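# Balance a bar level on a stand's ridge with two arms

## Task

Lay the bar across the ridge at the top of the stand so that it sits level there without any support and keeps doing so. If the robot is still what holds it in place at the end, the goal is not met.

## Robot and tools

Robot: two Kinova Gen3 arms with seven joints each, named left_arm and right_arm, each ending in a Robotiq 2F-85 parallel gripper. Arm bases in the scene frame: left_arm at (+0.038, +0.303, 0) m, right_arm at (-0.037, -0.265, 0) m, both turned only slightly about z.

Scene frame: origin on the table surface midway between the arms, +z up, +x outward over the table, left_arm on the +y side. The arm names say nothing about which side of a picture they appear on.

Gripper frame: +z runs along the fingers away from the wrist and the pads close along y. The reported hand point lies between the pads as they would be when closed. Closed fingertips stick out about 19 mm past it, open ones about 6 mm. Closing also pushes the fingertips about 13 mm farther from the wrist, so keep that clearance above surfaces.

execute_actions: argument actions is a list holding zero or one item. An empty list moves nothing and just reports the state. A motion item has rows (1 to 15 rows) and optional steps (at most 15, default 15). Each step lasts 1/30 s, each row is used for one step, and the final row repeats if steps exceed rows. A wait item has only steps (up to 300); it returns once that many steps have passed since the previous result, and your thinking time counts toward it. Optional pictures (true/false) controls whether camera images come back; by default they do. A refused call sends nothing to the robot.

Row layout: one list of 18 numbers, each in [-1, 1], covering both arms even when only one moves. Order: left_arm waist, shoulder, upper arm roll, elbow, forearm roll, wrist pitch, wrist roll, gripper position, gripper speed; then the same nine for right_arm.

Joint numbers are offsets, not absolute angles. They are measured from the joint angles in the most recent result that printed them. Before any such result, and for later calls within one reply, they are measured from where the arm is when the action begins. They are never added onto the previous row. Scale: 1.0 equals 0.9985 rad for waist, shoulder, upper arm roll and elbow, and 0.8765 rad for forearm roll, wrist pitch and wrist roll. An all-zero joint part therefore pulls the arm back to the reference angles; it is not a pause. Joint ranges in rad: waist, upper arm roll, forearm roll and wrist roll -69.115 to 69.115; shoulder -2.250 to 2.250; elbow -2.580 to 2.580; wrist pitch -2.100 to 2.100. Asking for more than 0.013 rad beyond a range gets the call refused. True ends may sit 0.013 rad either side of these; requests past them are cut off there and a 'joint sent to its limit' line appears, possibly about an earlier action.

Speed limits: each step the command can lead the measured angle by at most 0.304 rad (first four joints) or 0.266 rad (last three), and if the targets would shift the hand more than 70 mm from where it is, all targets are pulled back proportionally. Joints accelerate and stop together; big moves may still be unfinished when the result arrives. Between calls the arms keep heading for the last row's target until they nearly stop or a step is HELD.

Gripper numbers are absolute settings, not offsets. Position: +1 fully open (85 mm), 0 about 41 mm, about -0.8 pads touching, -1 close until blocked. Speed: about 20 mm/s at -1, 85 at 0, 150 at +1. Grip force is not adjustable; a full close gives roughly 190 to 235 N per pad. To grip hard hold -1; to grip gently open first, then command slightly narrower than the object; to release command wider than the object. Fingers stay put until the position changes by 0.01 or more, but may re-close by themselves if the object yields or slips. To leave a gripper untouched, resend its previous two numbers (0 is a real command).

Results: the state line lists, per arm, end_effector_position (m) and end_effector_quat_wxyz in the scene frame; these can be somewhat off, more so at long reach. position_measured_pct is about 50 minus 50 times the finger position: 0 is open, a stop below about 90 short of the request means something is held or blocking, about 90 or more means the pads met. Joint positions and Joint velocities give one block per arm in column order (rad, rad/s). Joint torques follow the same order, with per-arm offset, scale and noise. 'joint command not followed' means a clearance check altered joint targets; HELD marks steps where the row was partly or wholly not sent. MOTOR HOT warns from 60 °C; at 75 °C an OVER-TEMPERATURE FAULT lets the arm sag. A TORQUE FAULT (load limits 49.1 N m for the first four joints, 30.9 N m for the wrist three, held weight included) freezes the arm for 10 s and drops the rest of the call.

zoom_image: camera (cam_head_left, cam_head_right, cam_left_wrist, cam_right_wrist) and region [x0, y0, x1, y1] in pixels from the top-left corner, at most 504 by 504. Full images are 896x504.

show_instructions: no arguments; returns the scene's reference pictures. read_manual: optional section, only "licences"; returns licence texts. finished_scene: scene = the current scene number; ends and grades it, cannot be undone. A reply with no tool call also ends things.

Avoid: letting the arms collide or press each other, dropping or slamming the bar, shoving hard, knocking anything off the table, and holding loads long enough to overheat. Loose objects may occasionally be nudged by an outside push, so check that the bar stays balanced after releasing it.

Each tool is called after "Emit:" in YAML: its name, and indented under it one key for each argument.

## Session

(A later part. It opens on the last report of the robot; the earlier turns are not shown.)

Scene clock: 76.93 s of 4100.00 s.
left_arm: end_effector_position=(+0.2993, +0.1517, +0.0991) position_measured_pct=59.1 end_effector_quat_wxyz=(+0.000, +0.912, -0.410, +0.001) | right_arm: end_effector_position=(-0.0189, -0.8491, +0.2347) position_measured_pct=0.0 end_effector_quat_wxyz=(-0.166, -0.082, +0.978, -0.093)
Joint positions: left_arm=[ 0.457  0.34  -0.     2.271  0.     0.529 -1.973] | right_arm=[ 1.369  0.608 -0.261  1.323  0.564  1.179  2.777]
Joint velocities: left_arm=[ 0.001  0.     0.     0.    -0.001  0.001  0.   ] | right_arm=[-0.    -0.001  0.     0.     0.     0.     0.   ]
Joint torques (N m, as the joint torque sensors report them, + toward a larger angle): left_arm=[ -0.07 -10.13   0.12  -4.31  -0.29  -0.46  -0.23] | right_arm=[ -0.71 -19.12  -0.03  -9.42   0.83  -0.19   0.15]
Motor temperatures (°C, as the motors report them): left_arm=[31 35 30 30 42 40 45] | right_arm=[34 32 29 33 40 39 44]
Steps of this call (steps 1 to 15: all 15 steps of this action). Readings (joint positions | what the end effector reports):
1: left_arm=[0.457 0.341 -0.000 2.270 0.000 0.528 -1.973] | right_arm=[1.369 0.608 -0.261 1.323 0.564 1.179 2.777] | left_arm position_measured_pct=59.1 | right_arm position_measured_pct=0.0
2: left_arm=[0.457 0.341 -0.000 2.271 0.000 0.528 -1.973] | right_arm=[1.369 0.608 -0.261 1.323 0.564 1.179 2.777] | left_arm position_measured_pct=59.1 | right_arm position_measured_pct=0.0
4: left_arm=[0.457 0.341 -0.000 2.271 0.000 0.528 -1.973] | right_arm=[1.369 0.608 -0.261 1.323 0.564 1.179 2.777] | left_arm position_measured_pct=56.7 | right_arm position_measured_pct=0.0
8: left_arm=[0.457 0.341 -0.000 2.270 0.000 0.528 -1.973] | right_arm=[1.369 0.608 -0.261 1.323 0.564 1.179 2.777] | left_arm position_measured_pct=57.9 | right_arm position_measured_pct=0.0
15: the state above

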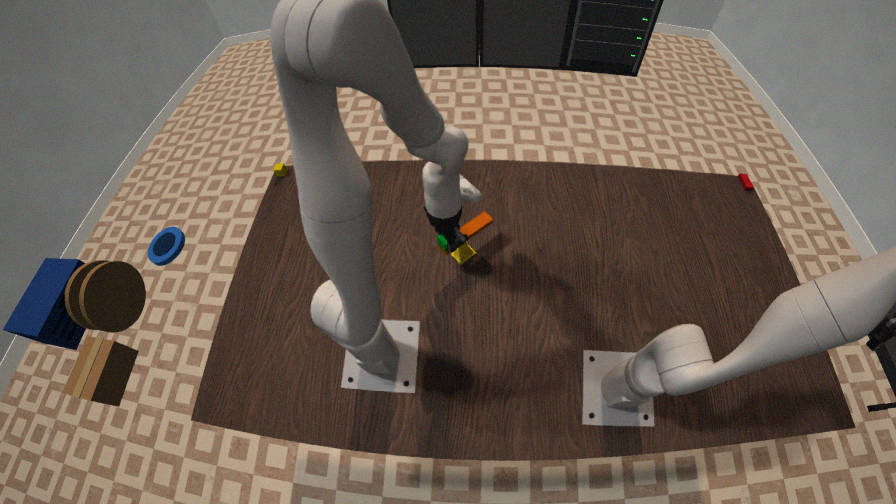

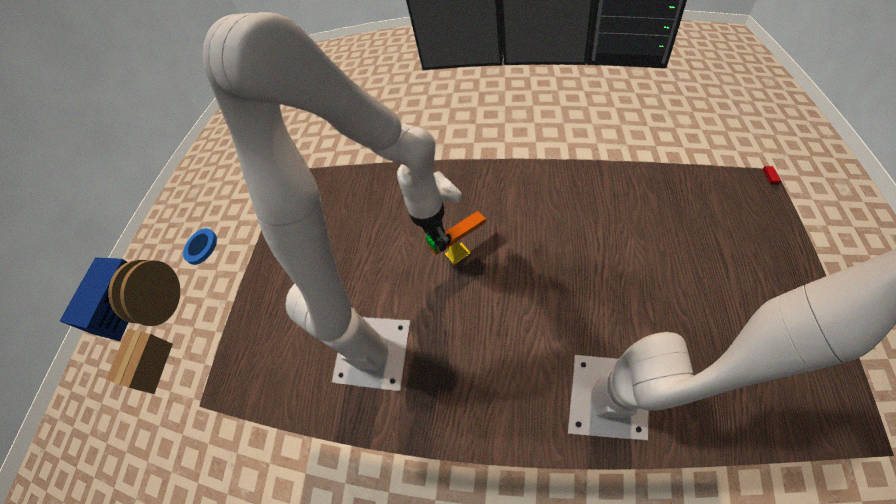

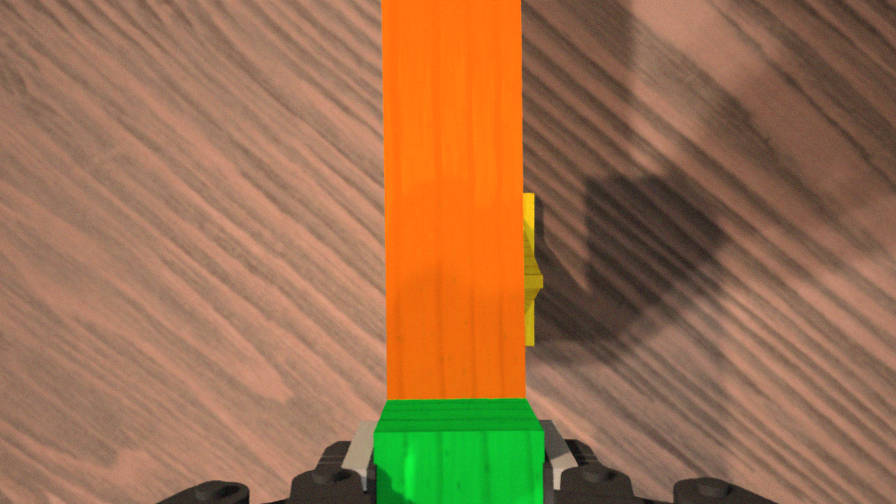

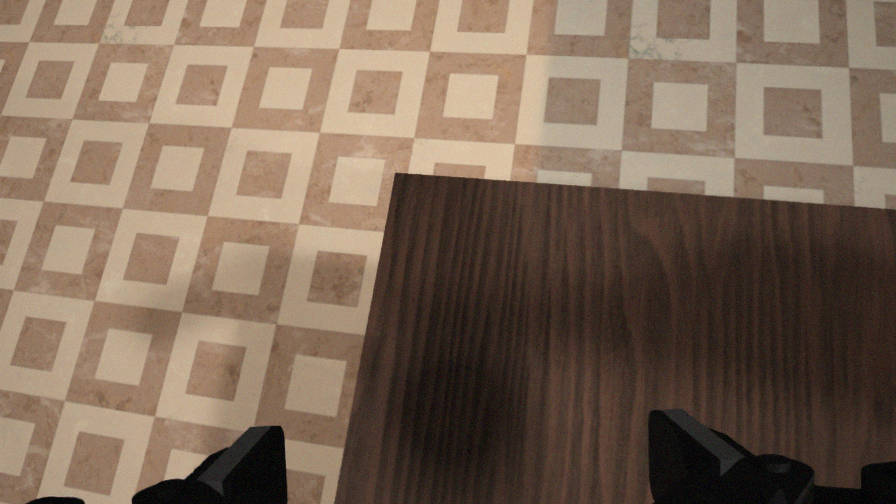

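Emit:
execute_actions:
  actions:
    - {"rows":[[0,-0.004,0,-0.003,0,0.002,0,-0.4,0,0,0,0,0,0,0,0,1,0],[0,-0.004,0,-0.003,0,0.002,0,-0.4,0,0,0,0,0,0,0,0,1,0],[0.002,-0.004,0,-0.003,0,0.002,0,-0.4,0,0,0,0,0,0,0,0,1,0],[0.002,-0.004,0,-0.003,0,0.002,0,-0.4,0,0,0,0,0,0,0,0,1,0],[0.002,-0.004,0,-0.003,0,0.002,0,-0.4,0,0,0,0,0,0,0,0,1,0],[0.002,0.003,0,-0.003,0,0.002,0,-0.4,0,0,0,0,0,0,0,0,1,0]],"steps":13}
  pictures: false

Emit:
execute_actions:
  actions:
    - {"rows":[[0,0,0,0,0,0,0,-0.11,0,0,0,0,0,0,0,0,1,0],[0,0,0,0,0,0,0,-0.11,0,0,0,0,0,0,0,0,1,0],[0,0,0,0,0,0,0,-0.11,0,0,0,0,0,0,0,0,1,0],[0,0,0,0,0,0,0,-0.4,0,0,0,0,0,0,0,0,1,0]],"steps":10}

Emit:
execute_actions:
  actions:
    - {"rows":[[0,0,0,0,0,0,0,-0.11,0,0,0,0,0,0,0,0,1,0]],"steps":9}

Emit:
execute_actions:
  actions:
    - {"rows":[[0,0,0,0,0,0,0,-0.4,0,0,0,0,0,0,0,0,1,0]],"steps":8}

Scene clock: 83.73 s of 4100.00 s.
left_arm: end_effector_position=(+0.2998, +0.1508, +0.0991) position_measured_pct=59.1 end_effector_quat_wxyz=(+0.000, +0.912, -0.410, +0.001) | right_arm: end_effector_position=(-0.0189, -0.8491, +0.2347) position_measured_pct=0.0 end_effector_quat_wxyz=(-0.166, -0.082, +0.978, -0.093)
Joint positions: left_arm=[ 0.459  0.342 -0.     2.267  0.     0.531 -1.973] | right_arm=[ 1.369  0.608 -0.261  1.323  0.564  1.179  2.777]
Joint velocities: left_arm=[ 0.001  0.001 -0.001 -0.001 -0.001  0.001 -0.001] | right_arm=[-0.001 -0.001 -0.     0.    -0.    -0.     0.   ]
Joint torques (N m, as the joint torque sensors report them, + toward a larger angle): left_arm=[  0.18 -10.33  -0.47  -4.15  -0.51  -0.58  -0.4 ] | right_arm=[ -0.64 -19.2    0.31  -9.25   0.85  -0.22  -0.01]
Motor temperatures (°C, as the motors report them): left_arm=[31 35 30 30 42 40 45] | right_arm=[34 33 29 33 40 39 44]
Steps of this call (steps 1 to 15: the robot went on to your last target; steps 16 to 90: nothing new was sent; then 3.37 s passed at rest; steps 91 to 103: all 13 steps of this action). Readings (joint positions | what the end effector reports):
91: left_arm=[0.457 0.339 -0.000 2.270 0.000 0.529 -1.973] | right_arm=[1.369 0.608 -0.261 1.323 0.564 1.179 2.777] | left_arm position_measured_pct=59.1 | right_arm position_measured_pct=0.0
92: left_arm=[0.457 0.338 -0.000 2.270 0.000 0.529 -1.973] | right_arm=[1.369 0.608 -0.261 1.323 0.564 1.179 2.777] | left_arm position_measured_pct=59.1 | right_arm position_measured_pct=0.0
94: left_arm=[0.458 0.337 -0.000 2.268 0.000 0.530 -1.973] | right_arm=[1.369 0.608 -0.261 1.323 0.564 1.179 2.777] | left_arm position_measured_pct=59.1 | right_arm position_measured_pct=0.0
98: left_arm=[0.458 0.341 -0.000 2.268 0.000 0.530 -1.973] | right_arm=[1.369 0.608 -0.261 1.323 0.564 1.179 2.777] | left_arm position_measured_pct=59.1 | right_arm position_measured_pct=0.0
103: the state above

Scene clock: 84.07 s of 4100.00 s.
left_arm: end_effector_position=(+0.2999, +0.1508, +0.0994) position_measured_pct=59.1 end_effector_quat_wxyz=(+0.000, +0.912, -0.410, +0.001) | right_arm: end_effector_position=(-0.0189, -0.8491, +0.2347) position_measured_pct=0.0 end_effector_quat_wxyz=(-0.166, -0.082, +0.978, -0.093)
Joint positions: left_arm=[ 0.459  0.341 -0.     2.267  0.     0.531 -1.973] | right_arm=[ 1.369  0.608 -0.261  1.323  0.564  1.179  2.777]
Joint velocities: left_arm=[-0.    -0.    -0.    -0.    -0.    -0.001 -0.001] | right_arm=[-0.002  0.002 -0.    -0.     0.     0.    -0.   ]
Joint torques (N m, as the joint torque sensors report them, + toward a larger angle): left_arm=[  0.08 -10.04  -0.02  -4.62  -0.39  -0.4   -0.07] | right_arm=[ -0.76 -19.3    0.42  -9.41   0.92  -0.35  -0.06]
Motor temperatures (°C, as the motors report them): left_arm=[31 35 30 30 42 40 45] | right_arm=[34 33 29 33 40 39 44]
Steps of this call (steps 1 to 10: all 10 steps of this action). Readings (joint positions | what the end effector reports):
1: left_arm=[0.459 0.342 -0.000 2.267 0.000 0.531 -1.973] | right_arm=[1.369 0.608 -0.261 1.323 0.564 1.179 2.777] | left_arm position_measured_pct=59.1 | right_arm position_measured_pct=0.0
2: left_arm=[0.459 0.342 -0.000 2.267 0.000 0.531 -1.973] | right_arm=[1.369 0.608 -0.261 1.323 0.564 1.179 2.777] | left_arm position_measured_pct=59.1 | right_arm position_measured_pct=0.0
4: left_arm=[0.459 0.342 -0.000 2.267 0.000 0.531 -1.973] | right_arm=[1.369 0.608 -0.261 1.323 0.564 1.179 2.777] | left_arm position_measured_pct=56.7 | right_arm position_measured_pct=0.0
8: left_arm=[0.459 0.341 -0.000 2.267 0.000 0.531 -1.973] | right_arm=[1.369 0.608 -0.261 1.323 0.564 1.179 2.777] | left_arm position_measured_pct=59.1 | right_arm position_measured_pct=0.0
10: the state above

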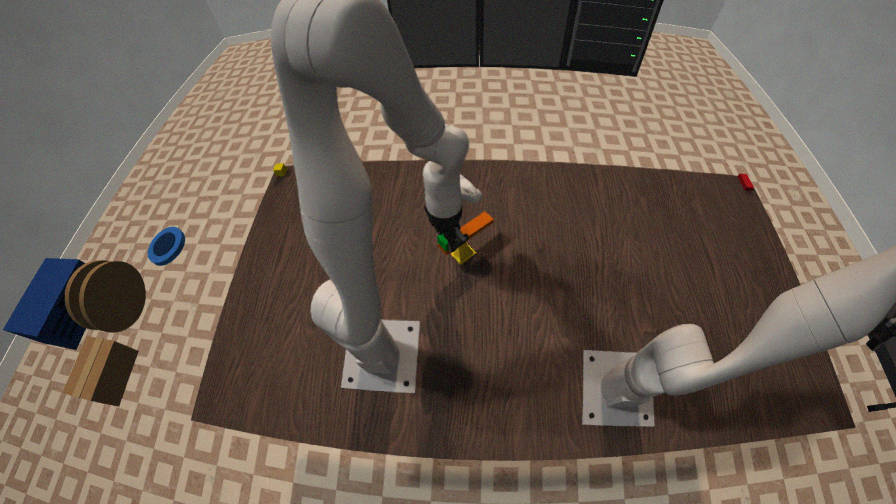

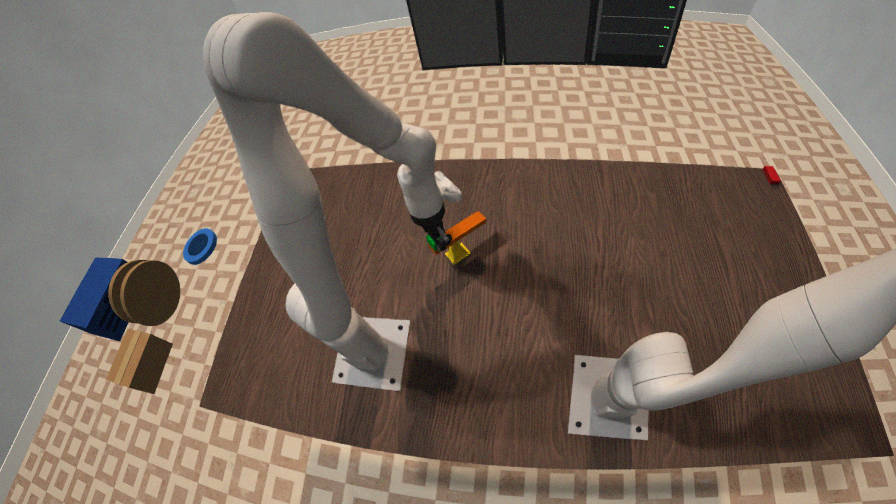

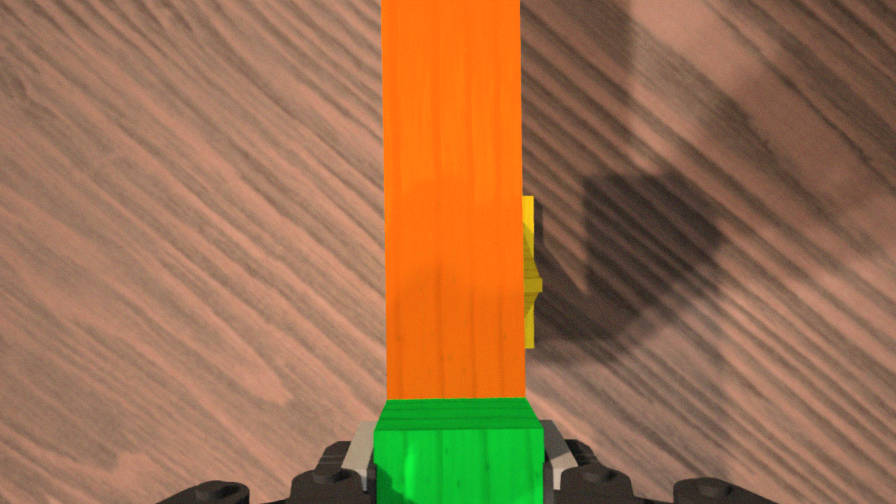

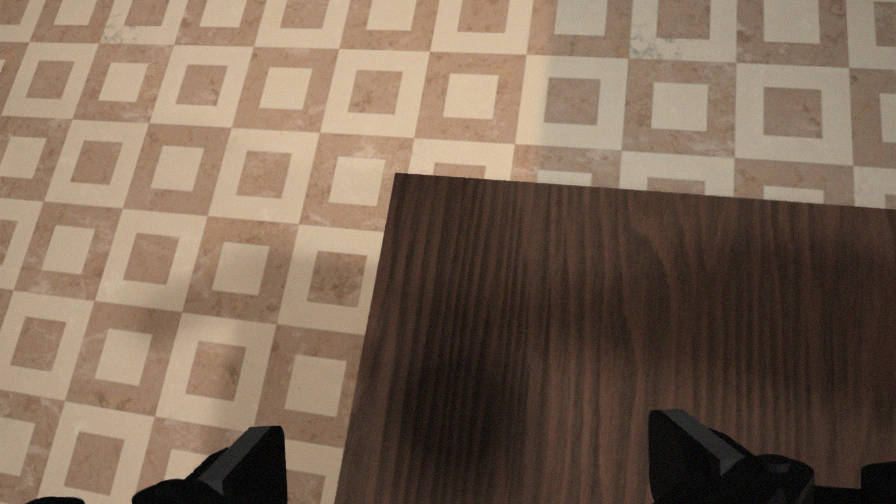

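Scene clock: 84.37 s of 4100.00 s.
left_arm: end_effector_position=(+0.2999, +0.1508, +0.0994) position_measured_pct=55.6 end_effector_quat_wxyz=(+0.000, +0.912, -0.410, +0.001) | right_arm: end_effector_position=(-0.0189, -0.8491, +0.2347) position_measured_pct=0.0 end_effector_quat_wxyz=(-0.166, -0.082, +0.978, -0.093)
Joint positions: left_arm=[ 0.459  0.341 -0.     2.267  0.     0.531 -1.973] | right_arm=[ 1.369  0.608 -0.261  1.323  0.564  1.179  2.777]
Joint velocities: left_arm=[ 0.     0.001 -0.    -0.     0.     0.     0.001] | right_arm=[-0.001 -0.    -0.    -0.     0.     0.     0.   ]
Joint torques (N m, as the joint torque sensors report them, + toward a larger angle): left_arm=[ -0.16 -11.17   0.37  -4.77  -0.37  -0.16  -0.05] | right_arm=[ -0.5  -19.38   0.3   -9.31   0.85  -0.05   0.18]
Motor temperatures (°C, as the motors report them): left_arm=[31 35 30 30 42 40 45] | right_arm=[34 33 29 33 40 39 44]
Steps of this call (steps 1 to 9: all 9 steps of this action). Readings (joint positions | what the end effector reports):
1: left_arm=[0.459 0.341 -0.000 2.267 0.000 0.531 -1.973] | right_arm=[1.369 0.608 -0.261 1.323 0.564 1.179 2.777] | left_arm position_measured_pct=59.1 | right_arm position_measured_pct=0.0
2: left_arm=[0.459 0.341 -0.000 2.267 0.000 0.531 -1.973] | right_arm=[1.369 0.608 -0.261 1.323 0.564 1.179 2.777] | left_arm position_measured_pct=59.1 | right_arm position_measured_pct=0.0
4: left_arm=[0.459 0.341 -0.000 2.267 0.000 0.531 -1.973] | right_arm=[1.369 0.608 -0.261 1.323 0.564 1.179 2.777] | left_arm position_measured_pct=56.7 | right_arm position_measured_pct=0.0
8: left_arm=[0.459 0.341 -0.000 2.267 0.000 0.531 -1.973] | right_arm=[1.369 0.608 -0.261 1.323 0.564 1.179 2.777] | left_arm position_measured_pct=56.0 | right_arm position_measured_pct=0.0
9: the state above

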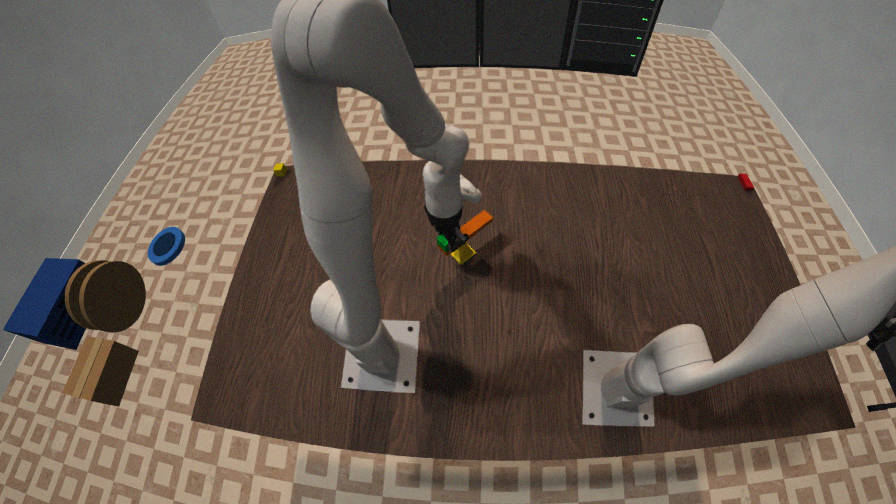

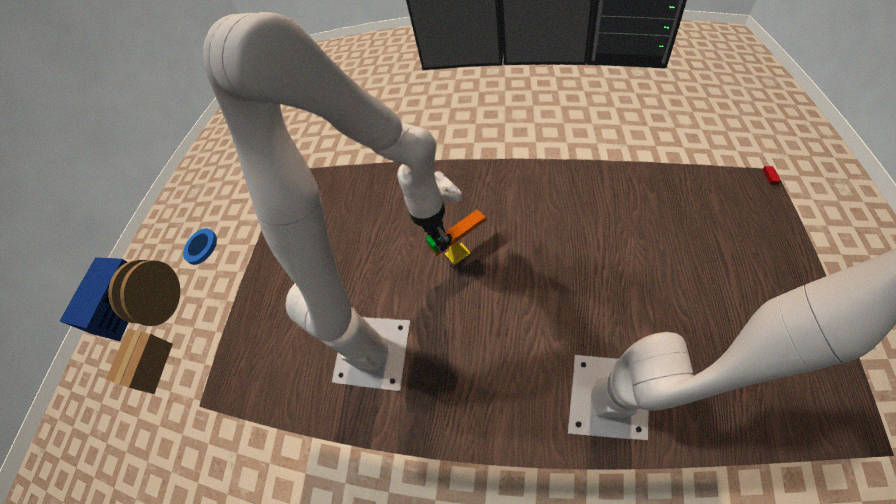

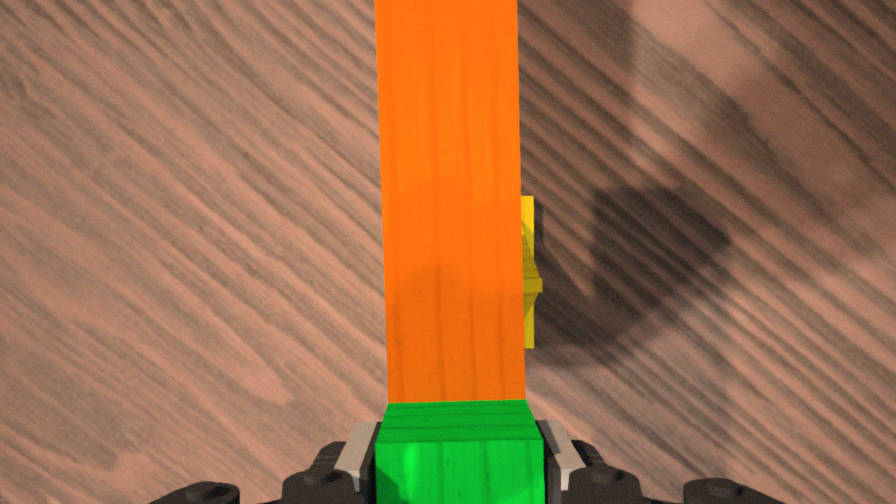

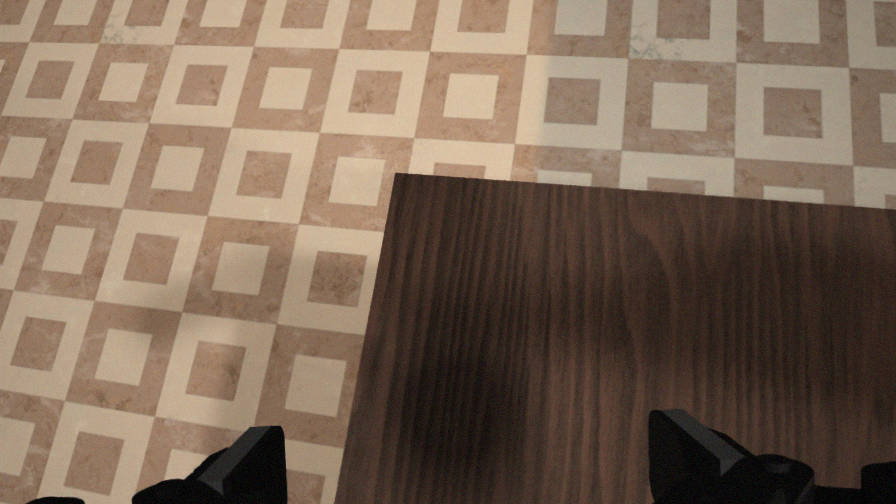

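Scene clock: 84.63 s of 4100.00 s.
left_arm: end_effector_position=(+0.2999, +0.1508, +0.0997) position_measured_pct=59.5 end_effector_quat_wxyz=(+0.000, +0.912, -0.410, +0.001) | right_arm: end_effector_position=(-0.0189, -0.8491, +0.2347) position_measured_pct=0.0 end_effector_quat_wxyz=(-0.166, -0.082, +0.978, -0.093)
Joint positions: left_arm=[ 0.459  0.34  -0.     2.267  0.     0.532 -1.973] | right_arm=[ 1.369  0.608 -0.261  1.323  0.564  1.179  2.777]
Joint velocities: left_arm=[ 0.    -0.    -0.    -0.     0.001 -0.001  0.   ] | right_arm=[ 0.001 -0.     0.    -0.    -0.    -0.     0.001]
Joint torques (N m, as the joint torque sensors report them, + toward a larger angle): left_arm=[ -0.16 -10.31   0.16  -4.84  -0.45  -0.38  -0.1 ] | right_arm=[ -0.88 -19.15   0.05  -9.4    0.92  -0.25   0.1 ]
Motor temperatures (°C, as the motors report them): left_arm=[31 35 30 30 42 40 45] | right_arm=[34 33 29 33 40 39 44]
Steps of this call (steps 1 to 8: all 8 steps of this action). Readings (joint positions | what the end effector reports):
1: left_arm=[0.459 0.341 -0.000 2.267 0.000 0.531 -1.973] | right_arm=[1.369 0.608 -0.261 1.323 0.564 1.179 2.777] | left_arm position_measured_pct=55.6 | right_arm position_measured_pct=0.0
2: left_arm=[0.459 0.341 -0.000 2.267 0.000 0.531 -1.973] | right_arm=[1.369 0.608 -0.261 1.323 0.564 1.179 2.777] | left_arm position_measured_pct=56.3 | right_arm position_measured_pct=0.0
4: left_arm=[0.459 0.340 -0.000 2.267 0.000 0.532 -1.974] | right_arm=[1.369 0.608 -0.261 1.323 0.564 1.179 2.777] | left_arm position_measured_pct=58.7 | right_arm position_measured_pct=0.0
8: the state above

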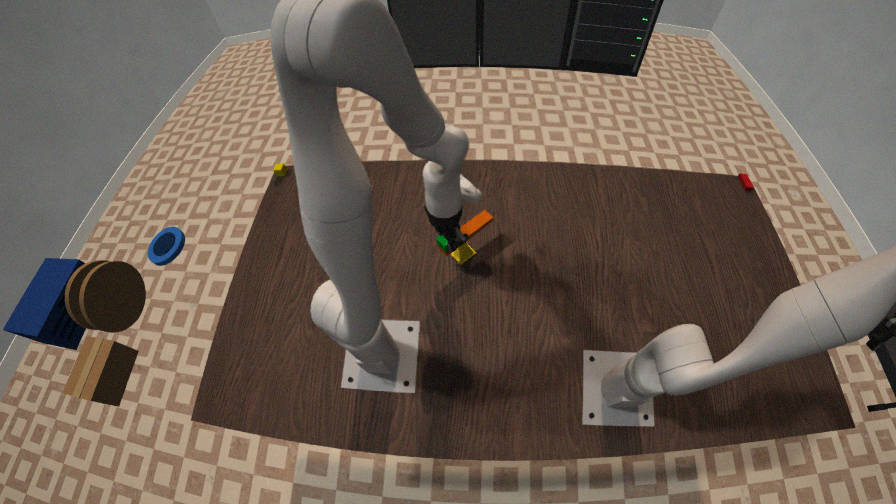

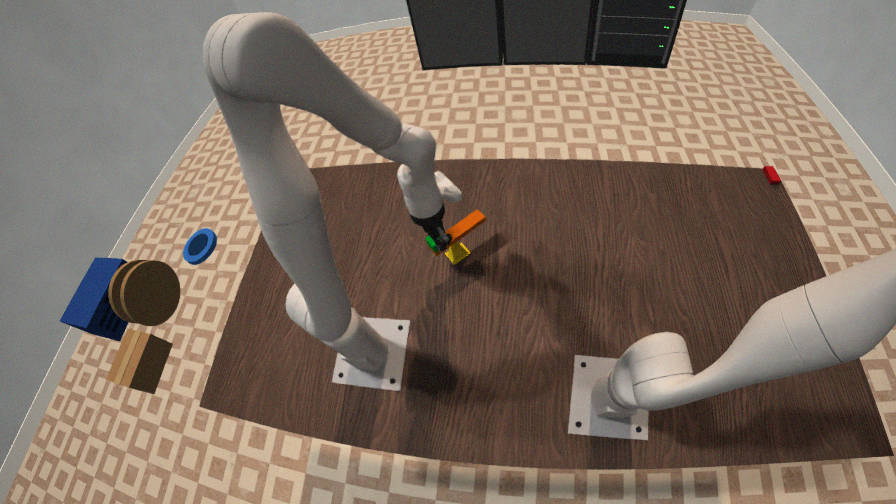

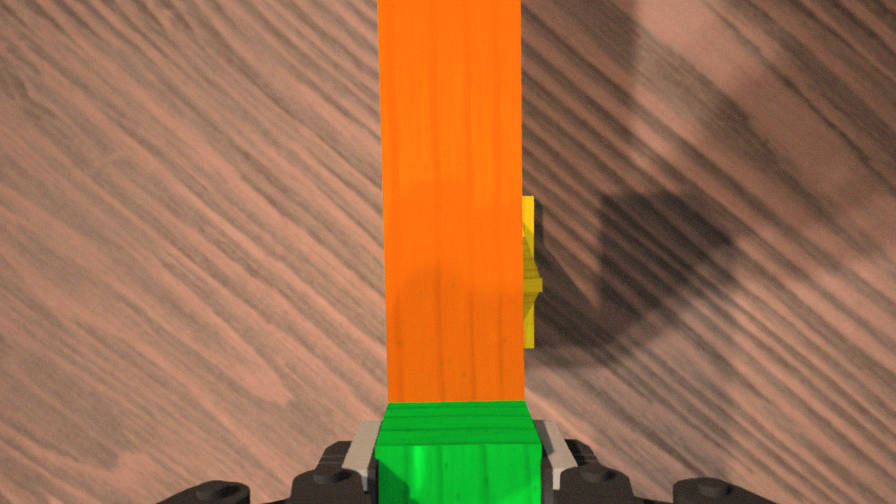

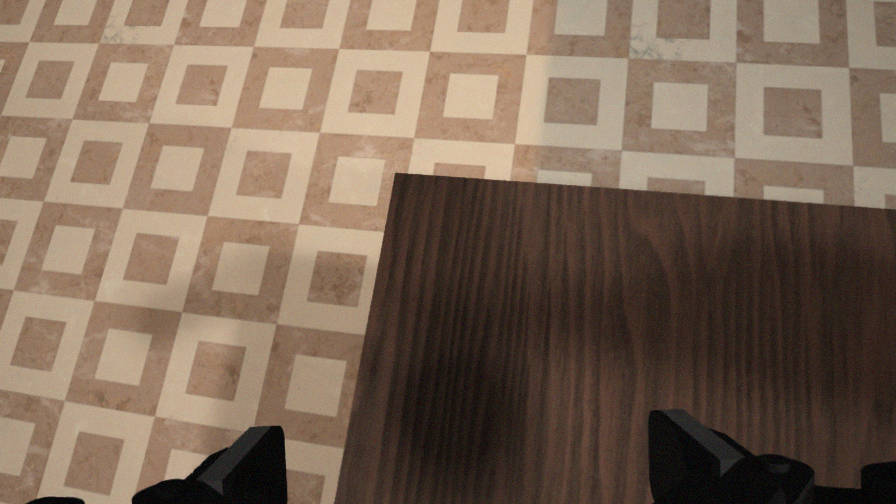

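Rocking; one more pulse to check it returns.

Emit:
execute_actions:
  actions:
    - {"rows":[[0,0,0,0,0,0,0,-0.11,0,0,0,0,0,0,0,0,1,0],[0,0,0,0,0,0,0,-0.11,0,0,0,0,0,0,0,0,1,0],[0,0,0,0,0,0,0,-0.11,0,0,0,0,0,0,0,0,1,0],[0,0,0,0,0,0,0,-0.11,0,0,0,0,0,0,0,0,1,0],[0,0,0,0,0,0,0,-0.11,0,0,0,0,0,0,0,0,1,0],[0,0,0,0,0,0,0,-0.4,0,0,0,0,0,0,0,0,1,0]],"steps":13}

Scene clock: 88.93 s of 4100.00 s.
left_arm: end_effector_position=(+0.3000, +0.1508, +0.1000) position_measured_pct=59.5 end_effector_quat_wxyz=(+0.000, +0.912, -0.410, +0.002) | right_arm: end_effector_position=(-0.0189, -0.8491, +0.2347) position_measured_pct=0.0 end_effector_quat_wxyz=(-0.166, -0.082, +0.978, -0.093)
Joint positions: left_arm=[ 0.458  0.339 -0.     2.267  0.     0.532 -1.974] | right_arm=[ 1.369  0.608 -0.261  1.323  0.564  1.179  2.777]
Joint velocities: left_arm=[-0.001  0.     0.001  0.    -0.001 -0.    -0.   ] | right_arm=[-0.    -0.002  0.    -0.    -0.     0.     0.001]
Joint torques (N m, as the joint torque sensors report them, + toward a larger angle): left_arm=[-0.78 -9.51  0.09 -4.25 -0.56 -0.54  0.21] | right_arm=[ -0.73 -19.15   0.28  -9.05   0.94  -0.21   0.06]
Motor temperatures (°C, as the motors report them): left_arm=[31 35 30 30 42 40 45] | right_arm=[34 33 29 33 40 39 44]
Steps of this call (steps 1 to 15: the robot went on to your last target; steps 16 to 90: nothing new was sent; then 0.87 s passed at rest; steps 91 to 103: all 13 steps of this action). Readings (joint positions | what the end effector reports):
91: left_arm=[0.459 0.340 -0.000 2.267 0.000 0.532 -1.973] | right_arm=[1.369 0.608 -0.261 1.323 0.564 1.179 2.777] | left_arm position_measured_pct=59.5 | right_arm position_measured_pct=0.0
92: left_arm=[0.459 0.340 -0.000 2.267 0.000 0.532 -1.973] | right_arm=[1.369 0.608 -0.261 1.323 0.564 1.179 2.777] | left_arm position_measured_pct=59.5 | right_arm position_measured_pct=0.0
94: left_arm=[0.459 0.340 -0.000 2.267 0.000 0.531 -1.973] | right_arm=[1.369 0.608 -0.261 1.323 0.564 1.179 2.777] | left_arm position_measured_pct=56.7 | right_arm position_measured_pct=0.0
98: left_arm=[0.458 0.339 -0.000 2.267 0.000 0.532 -1.974] | right_arm=[1.369 0.608 -0.261 1.323 0.564 1.179 2.777] | left_arm position_measured_pct=57.9 | right_arm position_measured_pct=0.0
103: the state above

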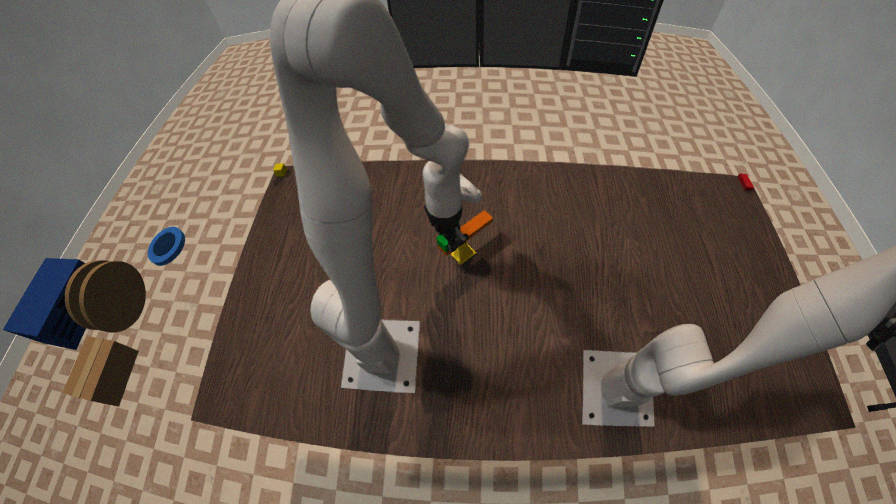

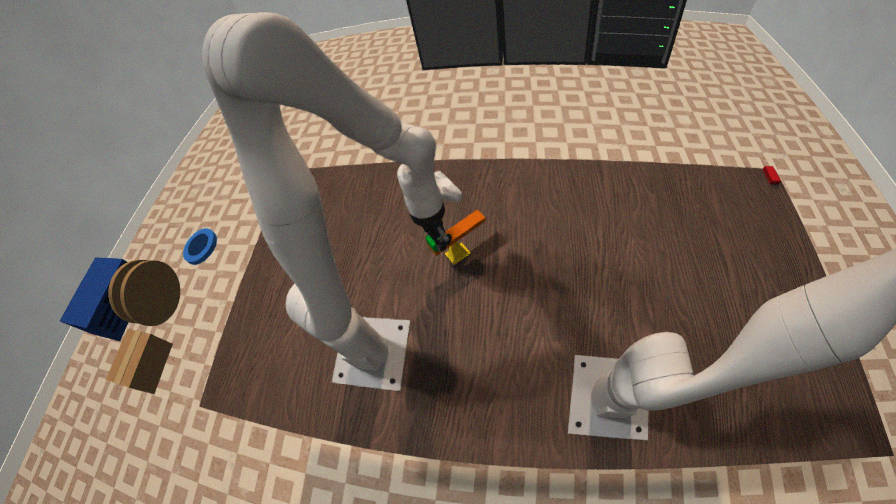

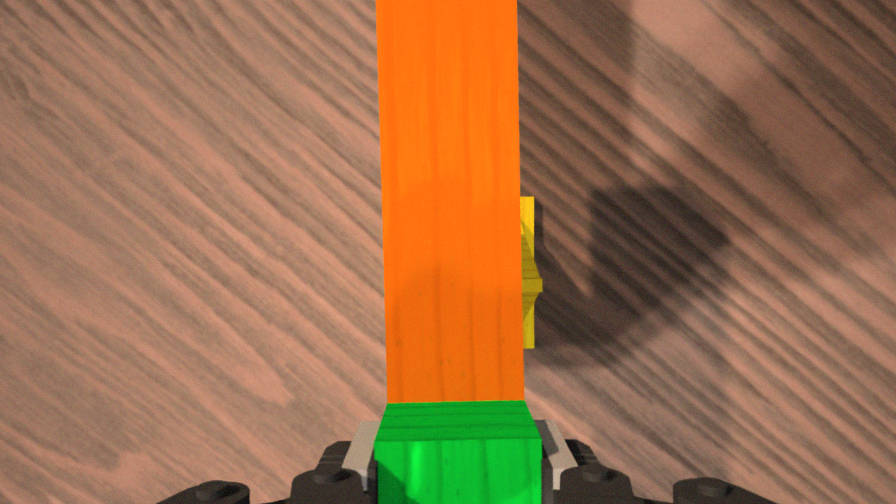

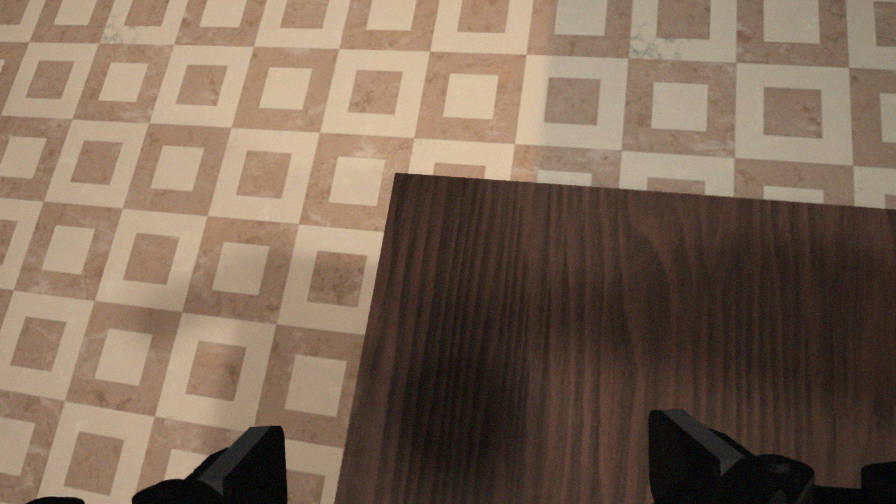

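Restores from both sides. Release.

Emit:
execute_actions:
  actions:
    - {"rows":[[0,0,0,0,0,0,0,0.6,0,0,0,0,0,0,0,0,1,0]],"steps":15}
  pictures: false

Emit:
execute_actions:
  actions:
    - {"rows":[[0,-0.15,0,-0.08,0,0.26,0,0.6,0,0,0,0,0,0,0,0,1,0]],"steps":15}
  pictures: false

Emit:
execute_actions:
  actions:
    - {"steps":40}

Scene clock: 93.57 s of 4100.00 s.
left_arm: end_effector_position=(+0.3000, +0.1508, +0.1000) position_measured_pct=23.0 end_effector_quat_wxyz=(+0.000, +0.912, -0.410, +0.002) | right_arm: end_effector_position=(-0.0189, -0.8491, +0.2347) position_measured_pct=0.0 end_effector_quat_wxyz=(-0.166, -0.082, +0.978, -0.093)
Joint positions: left_arm=[ 0.458  0.339 -0.     2.267  0.     0.532 -1.974] | right_arm=[ 1.369  0.608 -0.261  1.323  0.564  1.179  2.777]
Joint velocities: left_arm=[-0. -0. -0.  0. -0.  0.  0.] | right_arm=[-0.001 -0.     0.     0.    -0.     0.    -0.   ]
Joint torques (N m, as the joint torque sensors report them, + toward a larger angle): left_arm=[ -0.04 -11.16  -0.36  -4.68  -0.27  -0.02  -0.03] | right_arm=[ -0.4  -18.94   0.45  -9.56   0.83  -0.05   0.18]
Motor temperatures (°C, as the motors report them): left_arm=[31 35 30 30 42 40 45] | right_arm=[34 33 29 33 40 39 44]
Steps of this call (steps 1 to 15: the robot went on to your last target; steps 16 to 90: nothing new was sent; then 1.13 s passed at rest; steps 91 to 105: all 15 steps of this action). Readings (joint positions | what the end effector reports):
91: left_arm=[0.458 0.339 -0.000 2.267 0.000 0.532 -1.974] | right_arm=[1.369 0.608 -0.261 1.323 0.564 1.179 2.777] | left_arm position_measured_pct=59.5 | right_arm position_measured_pct=0.0
92: left_arm=[0.458 0.339 -0.000 2.267 0.000 0.532 -1.974] | right_arm=[1.369 0.608 -0.261 1.323 0.564 1.179 2.777] | left_arm position_measured_pct=59.1 | right_arm position_measured_pct=0.0
94: left_arm=[0.458 0.339 -0.000 2.267 0.000 0.532 -1.974] | right_arm=[1.369 0.608 -0.261 1.323 0.564 1.179 2.777] | left_arm position_measured_pct=54.8 | right_arm position_measured_pct=0.0
98: left_arm=[0.458 0.339 -0.000 2.267 0.000 0.532 -1.974] | right_arm=[1.369 0.608 -0.261 1.323 0.564 1.179 2.777] | left_arm position_measured_pct=43.7 | right_arm position_measured_pct=0.0
105: the state above

Scene clock: 94.07 s of 4100.00 s.
left_arm: end_effector_position=(+0.2970, +0.1522, +0.1592) position_measured_pct=19.8 end_effector_quat_wxyz=(+0.000, +0.912, -0.410, +0.001) | right_arm: end_effector_position=(-0.0189, -0.8491, +0.2347) position_measured_pct=0.0 end_effector_quat_wxyz=(-0.166, -0.082, +0.978, -0.093)
Joint positions: left_arm=[ 0.458  0.192 -0.     2.188  0.     0.76  -1.974] | right_arm=[ 1.369  0.608 -0.261  1.323  0.564  1.179  2.777]
Joint velocities: left_arm=[ 0.    -0.026 -0.    -0.004  0.     0.003 -0.001] | right_arm=[-0.  0.  0. -0.  0. -0. -0.]
Joint torques (N m, as the joint torque sensors report them, + toward a larger angle): left_arm=[ 0.23 -9.44  0.26 -6.4  -0.3  -0.53  0.04] | right_arm=[ -0.67 -19.01   0.2   -9.18   0.82  -0.1   -0.02]
Motor temperatures (°C, as the motors report them): left_arm=[31 35 30 30 42 40 45] | right_arm=[34 33 29 33 40 39 44]
Steps of this call (steps 1 to 15: all 15 steps of this action). Readings (joint positions | what the end effector reports):
1: left_arm=[0.458 0.337 -0.000 2.267 0.000 0.533 -1.974] | right_arm=[1.369 0.608 -0.261 1.323 0.564 1.179 2.777] | left_arm position_measured_pct=21.4 | right_arm position_measured_pct=0.0
2: left_arm=[0.458 0.331 -0.000 2.264 0.000 0.541 -1.974] | right_arm=[1.369 0.608 -0.261 1.323 0.564 1.179 2.777] | left_arm position_measured_pct=20.6 | right_arm position_measured_pct=0.0
4: left_arm=[0.458 0.301 -0.000 2.250 0.000 0.580 -1.974] | right_arm=[1.369 0.608 -0.261 1.323 0.564 1.179 2.777] | left_arm position_measured_pct=20.2 | right_arm position_measured_pct=0.0
8: left_arm=[0.458 0.218 -0.000 2.203 0.000 0.715 -1.974] | right_arm=[1.369 0.608 -0.261 1.323 0.564 1.179 2.777] | left_arm position_measured_pct=19.8 | right_arm position_measured_pct=0.0
15: the state above

Scene clock: 95.40 s of 4100.00 s.
left_arm: end_effector_position=(+0.2974, +0.1520, +0.1600) position_measured_pct=19.8 end_effector_quat_wxyz=(+0.000, +0.912, -0.410, +0.003) | right_arm: end_effector_position=(-0.0189, -0.8491, +0.2347) position_measured_pct=0.0 end_effector_quat_wxyz=(-0.166, -0.082, +0.978, -0.093)
Joint positions: left_arm=[ 0.458  0.189 -0.     2.187  0.     0.76  -1.974] | right_arm=[ 1.369  0.608 -0.261  1.323  0.564  1.179  2.777]
Joint velocities: left_arm=[ 0.001 -0.     0.    -0.     0.001  0.     0.001] | right_arm=[-0.001  0.     0.    -0.     0.    -0.     0.001]
Joint torques (N m, as the joint torque sensors report them, + toward a larger angle): left_arm=[ -0.06 -10.09   0.01  -6.08  -0.23   0.04  -0.15] | right_arm=[ -0.53 -18.99   0.27  -9.4    0.96  -0.14   0.18]
Motor temperatures (°C, as the motors report them): left_arm=[31 35 30 30 42 40 45] | right_arm=[34 33 29 33 40 39 44]
Steps of this call (steps 1 to 15: the robot went on to your last target; steps 16 to 40: nothing new was sent). Readings (joint positions | what the end effector reports):
1: left_arm=[0.458 0.191 -0.000 2.187 0.000 0.760 -1.974] | right_arm=[1.369 0.608 -0.261 1.323 0.564 1.179 2.777] | left_arm position_measured_pct=19.8 | right_arm position_measured_pct=0.0
2: left_arm=[0.458 0.191 -0.000 2.187 0.000 0.760 -1.974] | right_arm=[1.369 0.608 -0.261 1.323 0.564 1.179 2.777] | left_arm position_measured_pct=19.8 | right_arm position_measured_pct=0.0
4: left_arm=[0.458 0.190 -0.000 2.187 0.000 0.760 -1.974] | right_arm=[1.369 0.608 -0.261 1.323 0.564 1.179 2.777] | left_arm position_measured_pct=19.8 | right_arm position_measured_pct=0.0
8: left_arm=[0.458 0.189 -0.000 2.187 0.000 0.760 -1.974] | right_arm=[1.369 0.608 -0.261 1.323 0.564 1.179 2.777] | left_arm position_measured_pct=19.8 | right_arm position_measured_pct=0.0
40: the state above
All arms were judged still, so your last target was given up. Only a new action makes them travel on or press farther. Fingers that are still opening or closing keep moving.

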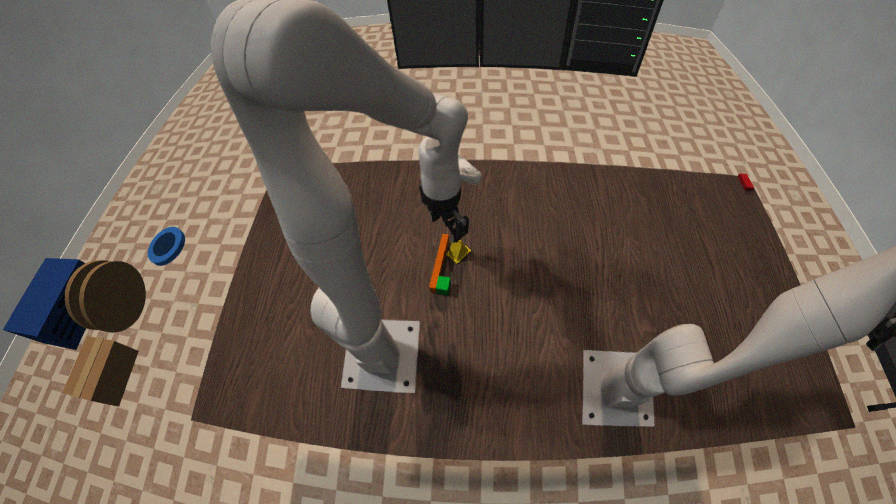

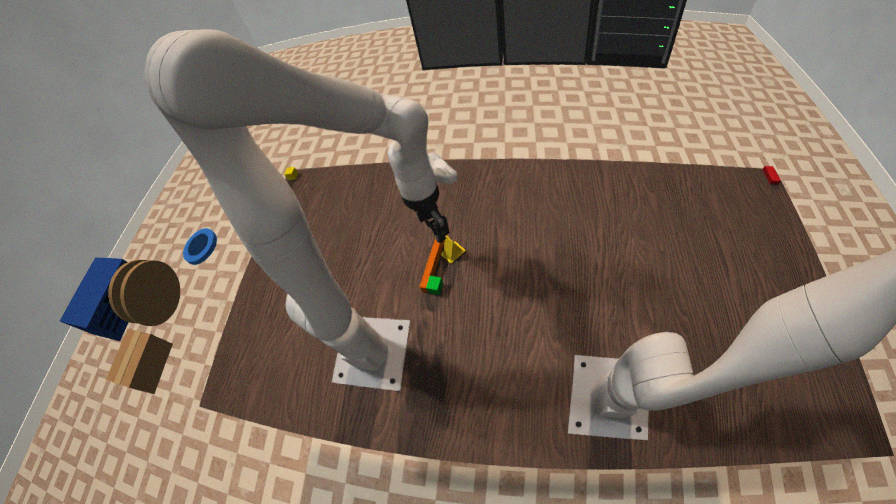

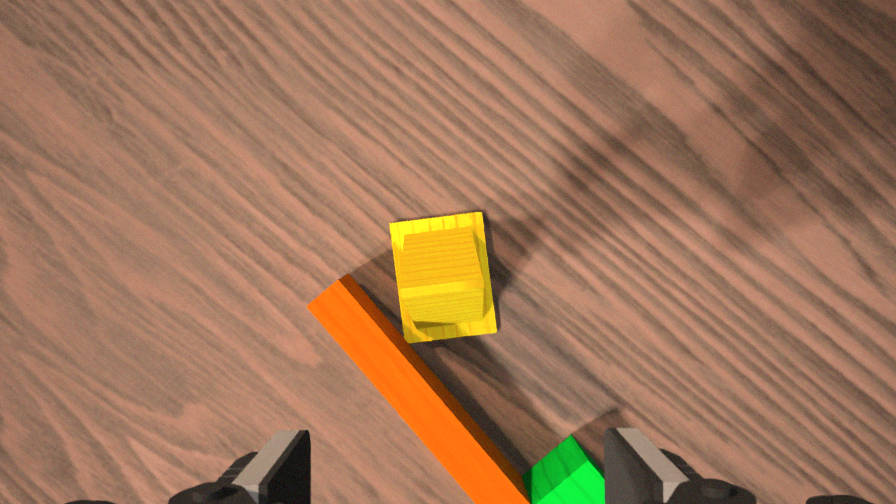

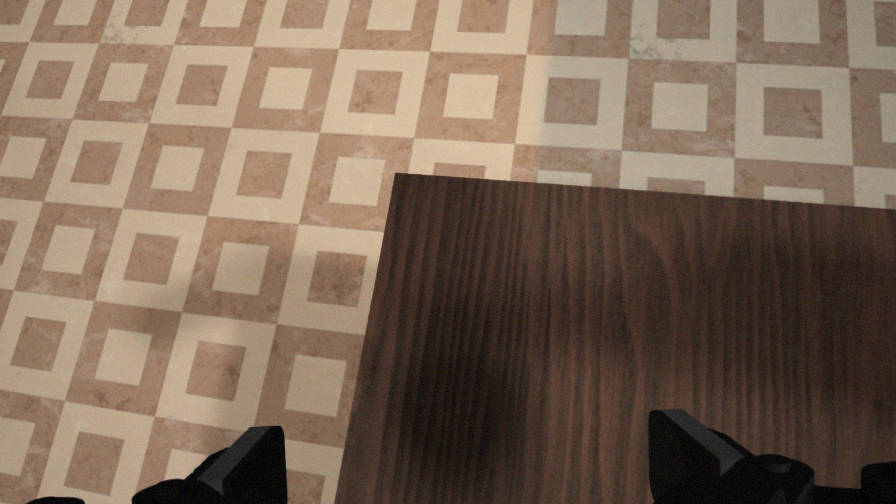

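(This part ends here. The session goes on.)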